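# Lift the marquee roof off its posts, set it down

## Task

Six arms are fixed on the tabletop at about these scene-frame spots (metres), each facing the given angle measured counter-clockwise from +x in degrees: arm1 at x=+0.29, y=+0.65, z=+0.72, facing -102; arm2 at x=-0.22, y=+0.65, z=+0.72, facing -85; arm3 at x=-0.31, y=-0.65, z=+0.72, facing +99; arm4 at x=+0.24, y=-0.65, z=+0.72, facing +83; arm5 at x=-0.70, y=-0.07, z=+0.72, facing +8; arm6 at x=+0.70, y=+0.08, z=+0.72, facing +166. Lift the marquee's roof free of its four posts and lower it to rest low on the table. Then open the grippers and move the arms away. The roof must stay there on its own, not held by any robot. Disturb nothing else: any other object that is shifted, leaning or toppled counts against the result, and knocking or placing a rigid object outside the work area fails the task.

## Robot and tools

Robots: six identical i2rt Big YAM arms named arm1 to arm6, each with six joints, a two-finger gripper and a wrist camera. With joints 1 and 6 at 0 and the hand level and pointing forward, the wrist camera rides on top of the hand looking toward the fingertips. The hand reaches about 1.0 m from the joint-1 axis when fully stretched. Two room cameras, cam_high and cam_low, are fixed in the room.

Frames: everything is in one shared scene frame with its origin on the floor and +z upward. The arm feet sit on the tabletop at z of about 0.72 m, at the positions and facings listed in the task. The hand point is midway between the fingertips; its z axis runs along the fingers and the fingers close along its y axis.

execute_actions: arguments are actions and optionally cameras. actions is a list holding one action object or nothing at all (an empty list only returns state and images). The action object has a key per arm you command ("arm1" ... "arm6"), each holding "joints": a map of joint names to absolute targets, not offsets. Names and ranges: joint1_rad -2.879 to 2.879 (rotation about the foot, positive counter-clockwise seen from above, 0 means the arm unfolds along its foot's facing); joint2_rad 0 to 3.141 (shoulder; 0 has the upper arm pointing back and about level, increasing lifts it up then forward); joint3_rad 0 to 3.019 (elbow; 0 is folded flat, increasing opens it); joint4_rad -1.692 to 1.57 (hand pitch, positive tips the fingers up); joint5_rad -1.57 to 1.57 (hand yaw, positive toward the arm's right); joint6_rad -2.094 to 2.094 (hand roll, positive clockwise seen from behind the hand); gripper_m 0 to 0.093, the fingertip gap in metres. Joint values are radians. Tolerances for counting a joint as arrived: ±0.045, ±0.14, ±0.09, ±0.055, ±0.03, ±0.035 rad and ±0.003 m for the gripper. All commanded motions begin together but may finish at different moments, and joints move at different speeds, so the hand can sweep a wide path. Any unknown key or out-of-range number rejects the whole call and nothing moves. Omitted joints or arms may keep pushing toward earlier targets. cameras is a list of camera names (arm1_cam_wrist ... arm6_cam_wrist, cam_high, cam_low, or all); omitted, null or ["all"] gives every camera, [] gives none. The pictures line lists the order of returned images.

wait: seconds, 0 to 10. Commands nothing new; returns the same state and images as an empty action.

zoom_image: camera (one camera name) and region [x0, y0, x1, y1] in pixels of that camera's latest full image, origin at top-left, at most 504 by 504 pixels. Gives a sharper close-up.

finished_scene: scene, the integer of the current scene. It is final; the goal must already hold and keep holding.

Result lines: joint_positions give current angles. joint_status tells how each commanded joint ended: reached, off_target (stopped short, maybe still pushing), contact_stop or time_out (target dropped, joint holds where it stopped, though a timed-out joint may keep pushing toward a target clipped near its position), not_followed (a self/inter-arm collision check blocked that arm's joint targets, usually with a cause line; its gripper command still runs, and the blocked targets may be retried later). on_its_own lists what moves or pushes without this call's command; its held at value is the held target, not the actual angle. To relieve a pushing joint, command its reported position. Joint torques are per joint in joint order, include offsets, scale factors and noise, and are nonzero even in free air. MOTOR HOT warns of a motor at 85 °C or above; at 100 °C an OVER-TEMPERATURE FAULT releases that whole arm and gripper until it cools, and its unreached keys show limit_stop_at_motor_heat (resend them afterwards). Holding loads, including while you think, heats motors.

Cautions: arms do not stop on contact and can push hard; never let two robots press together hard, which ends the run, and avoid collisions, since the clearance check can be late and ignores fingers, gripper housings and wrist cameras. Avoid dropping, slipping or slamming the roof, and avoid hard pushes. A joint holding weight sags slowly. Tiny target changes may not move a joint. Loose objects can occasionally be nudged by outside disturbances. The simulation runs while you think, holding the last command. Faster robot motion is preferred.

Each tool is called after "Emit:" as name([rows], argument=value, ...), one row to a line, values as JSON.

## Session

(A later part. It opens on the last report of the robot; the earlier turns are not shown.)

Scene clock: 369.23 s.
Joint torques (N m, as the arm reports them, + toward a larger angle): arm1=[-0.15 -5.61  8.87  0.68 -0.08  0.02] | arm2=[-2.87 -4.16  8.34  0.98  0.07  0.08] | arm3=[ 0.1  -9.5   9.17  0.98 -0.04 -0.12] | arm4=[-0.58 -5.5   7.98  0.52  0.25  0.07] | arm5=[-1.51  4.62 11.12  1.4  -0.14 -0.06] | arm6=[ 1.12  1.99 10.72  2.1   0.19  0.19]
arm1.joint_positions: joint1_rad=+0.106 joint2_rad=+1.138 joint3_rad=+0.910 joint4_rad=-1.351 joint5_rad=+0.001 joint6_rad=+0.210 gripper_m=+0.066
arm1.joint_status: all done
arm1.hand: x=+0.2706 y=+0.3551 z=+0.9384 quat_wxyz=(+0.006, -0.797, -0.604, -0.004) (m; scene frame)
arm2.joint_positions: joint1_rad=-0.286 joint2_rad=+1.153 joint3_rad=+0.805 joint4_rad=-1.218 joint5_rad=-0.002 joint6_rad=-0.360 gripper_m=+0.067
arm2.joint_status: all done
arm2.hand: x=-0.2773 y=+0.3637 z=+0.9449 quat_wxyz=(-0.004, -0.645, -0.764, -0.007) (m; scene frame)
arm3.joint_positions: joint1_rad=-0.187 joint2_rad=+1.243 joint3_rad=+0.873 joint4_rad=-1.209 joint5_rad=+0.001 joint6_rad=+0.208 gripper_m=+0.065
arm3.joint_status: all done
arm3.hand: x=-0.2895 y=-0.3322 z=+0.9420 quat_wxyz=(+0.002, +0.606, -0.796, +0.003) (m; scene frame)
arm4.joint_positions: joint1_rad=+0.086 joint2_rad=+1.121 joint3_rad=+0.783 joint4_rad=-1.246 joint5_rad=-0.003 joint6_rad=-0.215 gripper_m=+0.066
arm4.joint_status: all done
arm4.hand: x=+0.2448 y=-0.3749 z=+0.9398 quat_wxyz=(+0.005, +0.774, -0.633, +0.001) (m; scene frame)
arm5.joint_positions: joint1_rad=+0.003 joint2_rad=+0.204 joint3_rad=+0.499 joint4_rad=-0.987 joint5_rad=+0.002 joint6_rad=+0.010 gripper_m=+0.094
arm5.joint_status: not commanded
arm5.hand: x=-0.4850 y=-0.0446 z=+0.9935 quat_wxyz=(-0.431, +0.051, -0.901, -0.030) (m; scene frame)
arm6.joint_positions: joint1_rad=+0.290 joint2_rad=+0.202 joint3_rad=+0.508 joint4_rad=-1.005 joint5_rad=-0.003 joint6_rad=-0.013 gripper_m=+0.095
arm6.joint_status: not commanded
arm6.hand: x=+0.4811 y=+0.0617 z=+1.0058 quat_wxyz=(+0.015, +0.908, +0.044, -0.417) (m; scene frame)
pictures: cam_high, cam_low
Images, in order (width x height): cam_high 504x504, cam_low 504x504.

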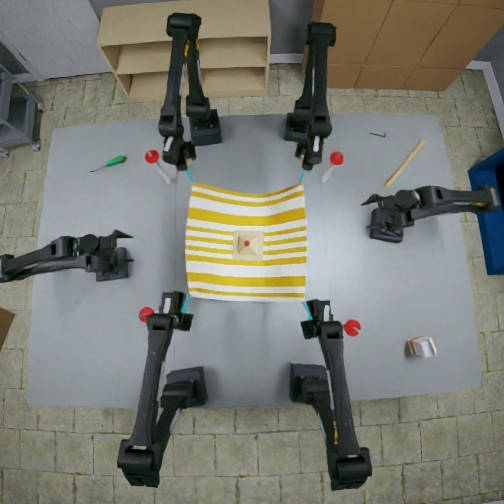

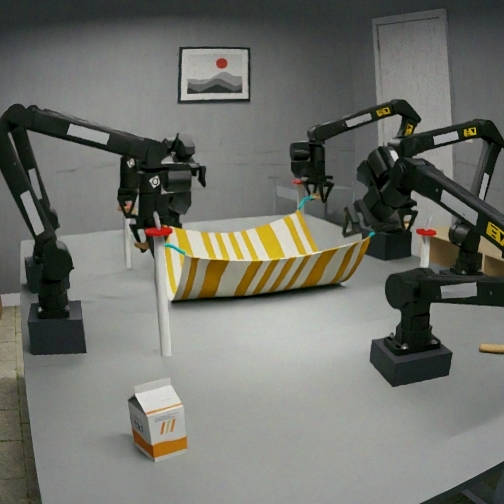

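Emit:
execute_actions([
  {"arm1":{"joints":{"joint2_rad":1.23,"joint3_rad":0.738,"joint4_rad":-1.07}},"arm2":{"joints":{"joint2_rad":1.30,"joint3_rad":0.65,"joint4_rad":-0.91}},"arm3":{"joints":{"joint2_rad":1.354,"joint3_rad":0.702,"joint4_rad":-0.905}},"arm4":{"joints":{"joint2_rad":1.277,"joint3_rad":0.645,"joint4_rad":-0.93}}},
], cameras=[])

Emit:
execute_actions([
  {"arm1":{"joints":{"joint2_rad":1.445,"joint3_rad":0.605,"joint4_rad":-0.72}},"arm2":{"joints":{"joint2_rad":1.578,"joint3_rad":0.554,"joint4_rad":-0.535}},"arm3":{"joints":{"joint2_rad":1.595,"joint3_rad":0.582,"joint4_rad":-0.545}},"arm4":{"joints":{"joint2_rad":1.56,"joint3_rad":0.556,"joint4_rad":-0.555}}},
], cameras=["cam_low","cam_high","arm1_cam_wrist","arm4_cam_wrist"])

Scene clock: 391.73 s.
Joint torques (N m, as the arm reports them, + toward a larger angle): arm1=[-0.41 -6.94  8.65  0.8  -0.09  0.02] | arm2=[-2.95 -5.83  7.46  1.16  0.08  0.03] | arm3=[  0.28 -10.75   8.58   1.06  -0.04  -0.1 ] | arm4=[-0.47 -7.35  7.19  0.69  0.21  0.02] | arm5=[-1.88  4.37 11.1   1.48 -0.06 -0.05] | arm6=[ 1.13  2.08 10.71  2.13  0.19  0.19]
arm1.joint_positions: joint1_rad=+0.106 joint2_rad=+1.246 joint3_rad=+0.726 joint4_rad=-1.082 joint5_rad=+0.001 joint6_rad=+0.209 gripper_m=+0.066
arm1.joint_status: all done
arm1.hand: x=+0.2710 y=+0.3611 z=+0.8435 quat_wxyz=(+0.014, -0.797, -0.604, -0.011) (m; scene frame)
arm2.joint_positions: joint1_rad=-0.286 joint2_rad=+1.308 joint3_rad=+0.646 joint4_rad=-0.922 joint5_rad=-0.002 joint6_rad=-0.358 gripper_m=+0.067
arm2.joint_status: all done
arm2.hand: x=-0.2753 y=+0.3678 z=+0.8501 quat_wxyz=(+0.000, -0.646, -0.763, -0.014) (m; scene frame)
arm3.joint_positions: joint1_rad=-0.187 joint2_rad=+1.367 joint3_rad=+0.697 joint4_rad=-0.922 joint5_rad=+0.001 joint6_rad=+0.208 gripper_m=+0.065
arm3.joint_status: all done
arm3.hand: x=-0.2905 y=-0.3449 z=+0.8469 quat_wxyz=(+0.007, +0.606, -0.796, +0.008) (m; scene frame)
arm4.joint_positions: joint1_rad=+0.086 joint2_rad=+1.287 joint3_rad=+0.634 joint4_rad=-0.947 joint5_rad=-0.003 joint6_rad=-0.214 gripper_m=+0.066
arm4.joint_status: all done
arm4.hand: x=+0.2446 y=-0.3729 z=+0.8462 quat_wxyz=(+0.011, +0.773, -0.634, +0.006) (m; scene frame)
arm5.joint_positions: joint1_rad=+0.003 joint2_rad=+0.204 joint3_rad=+0.499 joint4_rad=-0.987 joint5_rad=+0.002 joint6_rad=+0.010 gripper_m=+0.094
arm5.joint_status: not commanded
arm5.hand: x=-0.4850 y=-0.0446 z=+0.9935 quat_wxyz=(-0.431, +0.051, -0.901, -0.030) (m; scene frame)
arm6.joint_positions: joint1_rad=+0.290 joint2_rad=+0.202 joint3_rad=+0.508 joint4_rad=-1.005 joint5_rad=-0.003 joint6_rad=-0.013 gripper_m=+0.095
arm6.joint_status: not commanded
arm6.hand: x=+0.4811 y=+0.0617 z=+1.0058 quat_wxyz=(+0.015, +0.908, +0.044, -0.417) (m; scene frame)
pictures: none
No camera images: the call's "cameras" was empty. Leave "cameras" out to get every camera's image.

Scene clock: 392.83 s.
Joint torques (N m, as the arm reports them, + toward a larger angle): arm1=[-0.35 -7.89  6.37  0.93 -0.07  0.02] | arm2=[-3.02 -6.27  4.51  1.18  0.06  0.02] | arm3=[  0.47 -12.19   5.61   1.09  -0.04  -0.09] | arm4=[-1.12 -8.72  4.43  0.7   0.24  0.02] | arm5=[-0.97  4.54 11.05  1.49 -0.09 -0.06] | arm6=[ 1.11  2.05 10.71  2.1   0.2   0.19]
arm1.joint_positions: joint1_rad=+0.106 joint2_rad=+1.461 joint3_rad=+0.596 joint4_rad=-0.733 joint5_rad=+0.001 joint6_rad=+0.209 gripper_m=+0.066
arm1.joint_status: all done
arm1.hand: x=+0.2710 y=+0.3621 z=+0.7456 quat_wxyz=(+0.013, -0.797, -0.604, -0.010) (m; scene frame)
arm2.joint_positions: joint1_rad=-0.286 joint2_rad=+1.575 joint3_rad=+0.558 joint4_rad=-0.548 joint5_rad=-0.002 joint6_rad=-0.358 gripper_m=+0.067
arm2.joint_status: all done
arm2.hand: x=-0.2751 y=+0.3626 z=+0.7548 quat_wxyz=(-0.005, -0.646, -0.763, -0.006) (m; scene frame)
arm3.joint_positions: joint1_rad=-0.187 joint2_rad=+1.607 joint3_rad=+0.582 joint4_rad=-0.563 joint5_rad=+0.001 joint6_rad=+0.208 gripper_m=+0.065
arm3.joint_status: all done
arm3.hand: x=-0.2911 y=-0.3533 z=+0.7489 quat_wxyz=(+0.006, +0.606, -0.796, +0.006) (m; scene frame)
arm4.joint_positions: joint1_rad=+0.086 joint2_rad=+1.561 joint3_rad=+0.555 joint4_rad=-0.573 joint5_rad=-0.003 joint6_rad=-0.214 gripper_m=+0.066
arm4.joint_status: all done
arm4.hand: x=+0.2446 y=-0.3616 z=+0.7523 quat_wxyz=(+0.003, +0.773, -0.634, +0.000) (m; scene frame)
arm5.joint_positions: joint1_rad=+0.003 joint2_rad=+0.204 joint3_rad=+0.499 joint4_rad=-0.987 joint5_rad=+0.002 joint6_rad=+0.010 gripper_m=+0.094
arm5.joint_status: not commanded
arm5.hand: x=-0.4850 y=-0.0446 z=+0.9935 quat_wxyz=(-0.431, +0.051, -0.901, -0.030) (m; scene frame)
arm6.joint_positions: joint1_rad=+0.290 joint2_rad=+0.202 joint3_rad=+0.508 joint4_rad=-1.005 joint5_rad=-0.003 joint6_rad=-0.013 gripper_m=+0.095
arm6.joint_status: not commanded
arm6.hand: x=+0.4811 y=+0.0617 z=+1.0058 quat_wxyz=(+0.015, +0.908, +0.044, -0.417) (m; scene frame)
pictures: arm1_cam_wrist, arm4_cam_wrist, cam_high, cam_low
Images, in order (width x height): arm1_cam_wrist 504x504, arm4_cam_wrist 504x504, cam_high 504x504, cam_low 504x504.

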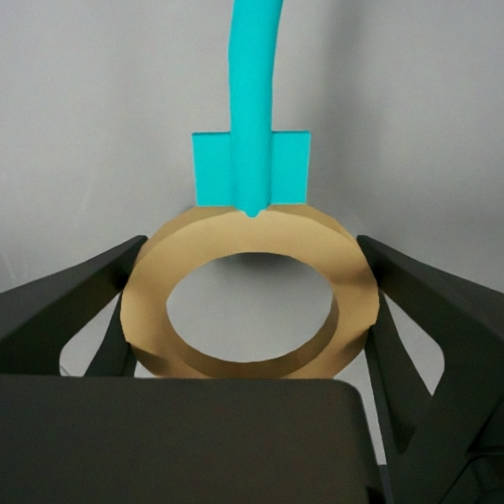

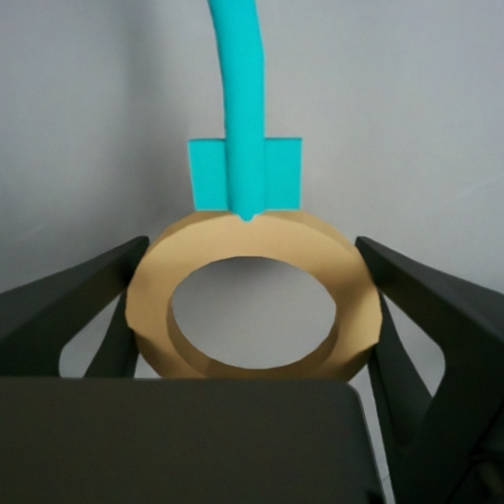

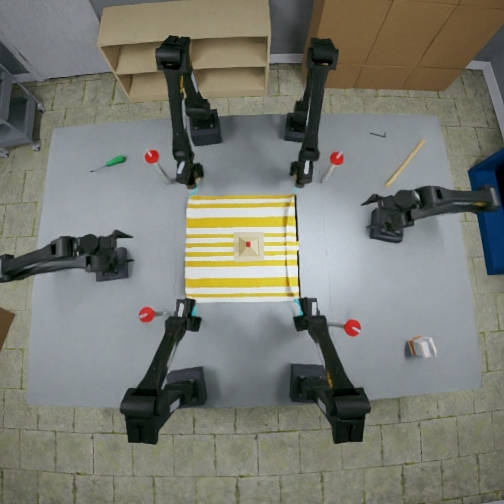

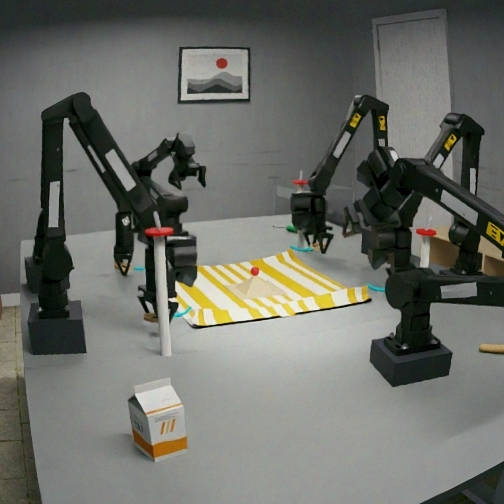

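Emit:
execute_actions([
  {"arm1":{"joints":{"joint2_rad":1.505,"joint4_rad":-0.64}},"arm2":{"joints":{"joint2_rad":1.668,"joint4_rad":-0.445}},"arm3":{"joints":{"joint2_rad":1.665,"joint4_rad":-0.465}},"arm4":{"joints":{"joint2_rad":1.64,"joint4_rad":-0.47}}},
], cameras=[])

Emit:
execute_actions([
  {"arm1":{"joints":{"gripper_m":0.085}},"arm2":{"joints":{"gripper_m":0.085}},"arm3":{"joints":{"gripper_m":0.085}},"arm4":{"joints":{"gripper_m":0.085}}},
], cameras=["cam_low","arm1_cam_wrist"])

Scene clock: 403.30 s.
Joint torques (N m, as the arm reports them, + toward a larger angle): arm1=[-0.31 -7.22  6.06  0.99 -0.06  0.03] | arm2=[-2.81 -6.34  3.9   1.22  0.06  0.03] | arm3=[ -0.06 -11.35   5.23   1.18  -0.04  -0.1 ] | arm4=[-0.39 -8.03  4.12  0.73  0.22  0.03] | arm5=[-1.64  4.96 11.09  1.35 -0.11 -0.04] | arm6=[ 1.07  1.99 10.7   2.12  0.19  0.19]
arm1.joint_positions: joint1_rad=+0.106 joint2_rad=+1.504 joint3_rad=+0.596 joint4_rad=-0.654 joint5_rad=+0.001 joint6_rad=+0.209 gripper_m=+0.066
arm1.joint_status: all done
arm1.hand: x=+0.2702 y=+0.3495 z=+0.7336 quat_wxyz=(-0.001, -0.797, -0.604, +0.002) (m; scene frame)
arm2.joint_positions: joint1_rad=-0.286 joint2_rad=+1.658 joint3_rad=+0.558 joint4_rad=-0.458 joint5_rad=-0.002 joint6_rad=-0.358 gripper_m=+0.067
arm2.joint_status: all done
arm2.hand: x=-0.2758 y=+0.3577 z=+0.7323 quat_wxyz=(-0.006, -0.646, -0.763, -0.003) (m; scene frame)
arm3.joint_positions: joint1_rad=-0.187 joint2_rad=+1.661 joint3_rad=+0.582 joint4_rad=-0.483 joint5_rad=+0.001 joint6_rad=+0.208 gripper_m=+0.065
arm3.joint_status: all done
arm3.hand: x=-0.2906 y=-0.3447 z=+0.7338 quat_wxyz=(-0.003, +0.606, -0.796, -0.004) (m; scene frame)
arm4.joint_positions: joint1_rad=+0.086 joint2_rad=+1.635 joint3_rad=+0.555 joint4_rad=-0.488 joint5_rad=-0.003 joint6_rad=-0.214 gripper_m=+0.066
arm4.joint_status: all done
arm4.hand: x=+0.2447 y=-0.3553 z=+0.7325 quat_wxyz=(-0.001, +0.773, -0.634, -0.004) (m; scene frame)
arm5.joint_positions: joint1_rad=+0.003 joint2_rad=+0.204 joint3_rad=+0.499 joint4_rad=-0.987 joint5_rad=+0.002 joint6_rad=+0.010 gripper_m=+0.094
arm5.joint_status: not commanded
arm5.hand: x=-0.4850 y=-0.0446 z=+0.9935 quat_wxyz=(-0.431, +0.051, -0.901, -0.030) (m; scene frame)
arm6.joint_positions: joint1_rad=+0.290 joint2_rad=+0.202 joint3_rad=+0.508 joint4_rad=-1.005 joint5_rad=-0.003 joint6_rad=-0.013 gripper_m=+0.095
arm6.joint_status: not commanded
arm6.hand: x=+0.4811 y=+0.0617 z=+1.0058 quat_wxyz=(+0.015, +0.908, +0.044, -0.417) (m; scene frame)
pictures: none
No camera images: the call's "cameras" was empty. Leave "cameras" out to get every camera's image.

Scene clock: 403.90 s.
Joint torques (N m, as the arm reports them, + toward a larger angle): arm1=[-0.25 -6.95  6.09  0.97 -0.09  0.01] | arm2=[-2.97 -6.27  3.88  1.22  0.07  0.02] | arm3=[  0.12 -11.21   5.09   1.15  -0.04  -0.07] | arm4=[-0.41 -8.73  4.02  0.68  0.21  0.05] | arm5=[-1.16  4.66 11.17  1.48 -0.11 -0.06] | arm6=[ 1.11  2.05 10.71  2.11  0.18  0.19]
arm1.joint_positions: joint1_rad=+0.106 joint2_rad=+1.504 joint3_rad=+0.596 joint4_rad=-0.654 joint5_rad=+0.001 joint6_rad=+0.209 gripper_m=+0.085
arm1.joint_status: all done
arm1.hand: x=+0.2702 y=+0.3495 z=+0.7336 quat_wxyz=(-0.001, -0.797, -0.604, +0.002) (m; scene frame)
arm2.joint_positions: joint1_rad=-0.286 joint2_rad=+1.658 joint3_rad=+0.558 joint4_rad=-0.458 joint5_rad=-0.002 joint6_rad=-0.358 gripper_m=+0.085
arm2.joint_status: all done
arm2.hand: x=-0.2758 y=+0.3577 z=+0.7323 quat_wxyz=(-0.006, -0.646, -0.763, -0.003) (m; scene frame)
arm3.joint_positions: joint1_rad=-0.187 joint2_rad=+1.661 joint3_rad=+0.582 joint4_rad=-0.483 joint5_rad=+0.001 joint6_rad=+0.207 gripper_m=+0.085
arm3.joint_status: all done
arm3.hand: x=-0.2906 y=-0.3447 z=+0.7338 quat_wxyz=(-0.003, +0.606, -0.795, -0.004) (m; scene frame)
arm4.joint_positions: joint1_rad=+0.086 joint2_rad=+1.635 joint3_rad=+0.555 joint4_rad=-0.488 joint5_rad=-0.003 joint6_rad=-0.214 gripper_m=+0.085
arm4.joint_status: all done
arm4.hand: x=+0.2447 y=-0.3553 z=+0.7325 quat_wxyz=(-0.001, +0.773, -0.634, -0.004) (m; scene frame)
arm5.joint_positions: joint1_rad=+0.003 joint2_rad=+0.204 joint3_rad=+0.499 joint4_rad=-0.987 joint5_rad=+0.002 joint6_rad=+0.010 gripper_m=+0.094
arm5.joint_status: not commanded
arm5.hand: x=-0.4850 y=-0.0446 z=+0.9935 quat_wxyz=(-0.431, +0.051, -0.901, -0.030) (m; scene frame)
arm6.joint_positions: joint1_rad=+0.290 joint2_rad=+0.202 joint3_rad=+0.508 joint4_rad=-1.005 joint5_rad=-0.003 joint6_rad=-0.013 gripper_m=+0.095
arm6.joint_status: not commanded
arm6.hand: x=+0.4811 y=+0.0617 z=+1.0058 quat_wxyz=(+0.015, +0.908, +0.044, -0.417) (m; scene frame)
pictures: arm1_cam_wrist, cam_low
Images, in order (width x height): arm1_cam_wrist 504x504, cam_low 504x504.

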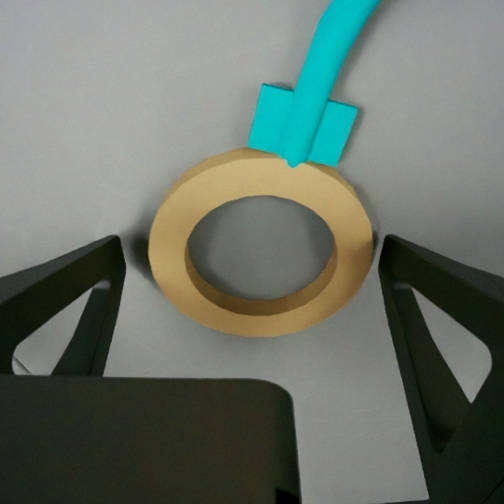

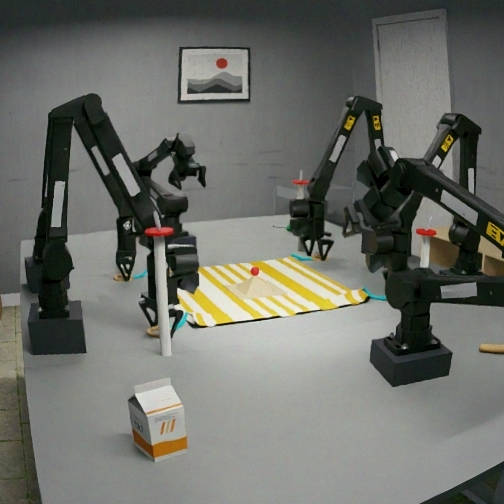

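Retreat.

Emit:
execute_actions([
  {"arm1":{"joints":{"joint2_rad":0.6,"joint4_rad":-1.2}},"arm2":{"joints":{"joint2_rad":0.6,"joint4_rad":-1.2}},"arm3":{"joints":{"joint2_rad":0.6,"joint4_rad":-1.2}},"arm4":{"joints":{"joint2_rad":0.6,"joint4_rad":-1.2}}},
], cameras=["cam_low","cam_high"])

Scene clock: 412.33 s.
Joint torques (N m, as the arm reports them, + toward a larger angle): arm1=[-0.37  0.46 10.16  0.6  -0.08  0.01] | arm2=[-2.95  0.21  9.44  0.77  0.08  0.03] | arm3=[ 0.28  0.22 11.    0.18 -0.06 -0.11] | arm4=[-0.34  1.99  8.63  0.1   0.2   0.03] | arm5=[-1.75  4.77 10.98  1.43 -0.11 -0.07] | arm6=[ 1.07  1.99 10.72  2.12  0.19  0.2 ]
arm1.joint_positions: joint1_rad=+0.106 joint2_rad=+0.599 joint3_rad=+0.596 joint4_rad=-1.189 joint5_rad=+0.001 joint6_rad=+0.209 gripper_m=+0.085
arm1.joint_status: all done
arm1.hand: x=+0.2754 y=+0.4295 z=+0.9387 quat_wxyz=(-0.140, -0.783, -0.594, +0.122) (m; scene frame)
arm2.joint_positions: joint1_rad=-0.286 joint2_rad=+0.604 joint3_rad=+0.558 joint4_rad=-1.189 joint5_rad=-0.002 joint6_rad=-0.358 gripper_m=+0.085
arm2.joint_status: all done
arm2.hand: x=-0.2625 y=+0.4413 z=+0.9693 quat_wxyz=(-0.085, -0.638, -0.753, +0.137) (m; scene frame)
arm3.joint_positions: joint1_rad=-0.187 joint2_rad=+0.598 joint3_rad=+0.582 joint4_rad=-1.184 joint5_rad=+0.001 joint6_rad=+0.207 gripper_m=+0.085
arm3.joint_status: all done
arm3.hand: x=-0.2956 y=-0.4325 z=+0.9792 quat_wxyz=(-0.121, +0.595, -0.782, -0.140) (m; scene frame)
arm4.joint_positions: joint1_rad=+0.086 joint2_rad=+0.600 joint3_rad=+0.555 joint4_rad=-1.182 joint5_rad=-0.003 joint6_rad=-0.214 gripper_m=+0.085
arm4.joint_status: all done
arm4.hand: x=+0.2437 y=-0.4386 z=+0.9624 quat_wxyz=(-0.134, +0.762, -0.624, -0.109) (m; scene frame)
arm5.joint_positions: joint1_rad=+0.003 joint2_rad=+0.204 joint3_rad=+0.499 joint4_rad=-0.987 joint5_rad=+0.002 joint6_rad=+0.010 gripper_m=+0.094
arm5.joint_status: not commanded
arm5.hand: x=-0.4850 y=-0.0446 z=+0.9935 quat_wxyz=(-0.431, +0.051, -0.901, -0.030) (m; scene frame)
arm6.joint_positions: joint1_rad=+0.290 joint2_rad=+0.202 joint3_rad=+0.508 joint4_rad=-1.005 joint5_rad=-0.003 joint6_rad=-0.013 gripper_m=+0.095
arm6.joint_status: not commanded
arm6.hand: x=+0.4811 y=+0.0617 z=+1.0058 quat_wxyz=(+0.015, +0.908, +0.044, -0.417) (m; scene frame)
pictures: cam_high, cam_low
Images, in order (width x height): cam_high 504x504, cam_low 504x504.

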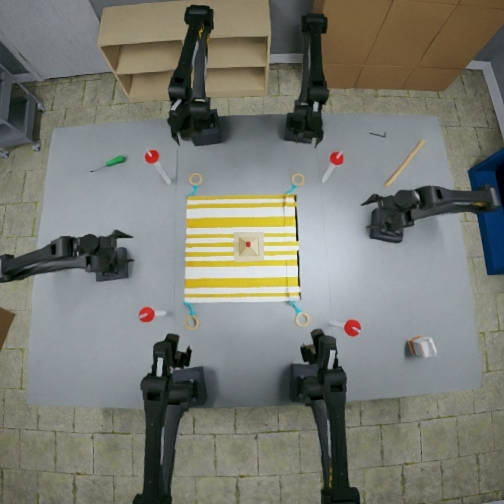

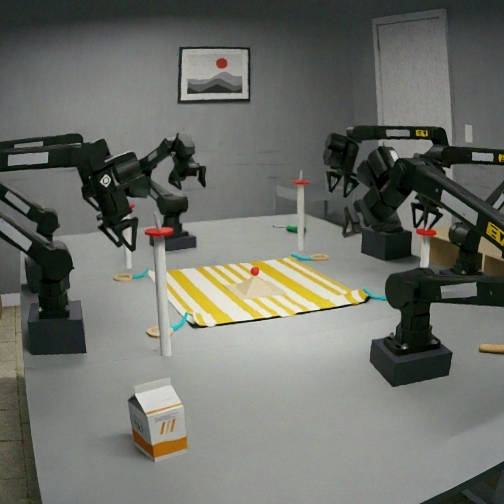

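Emit:
finished_scene(scene=1)

The scene is finished: the task was done.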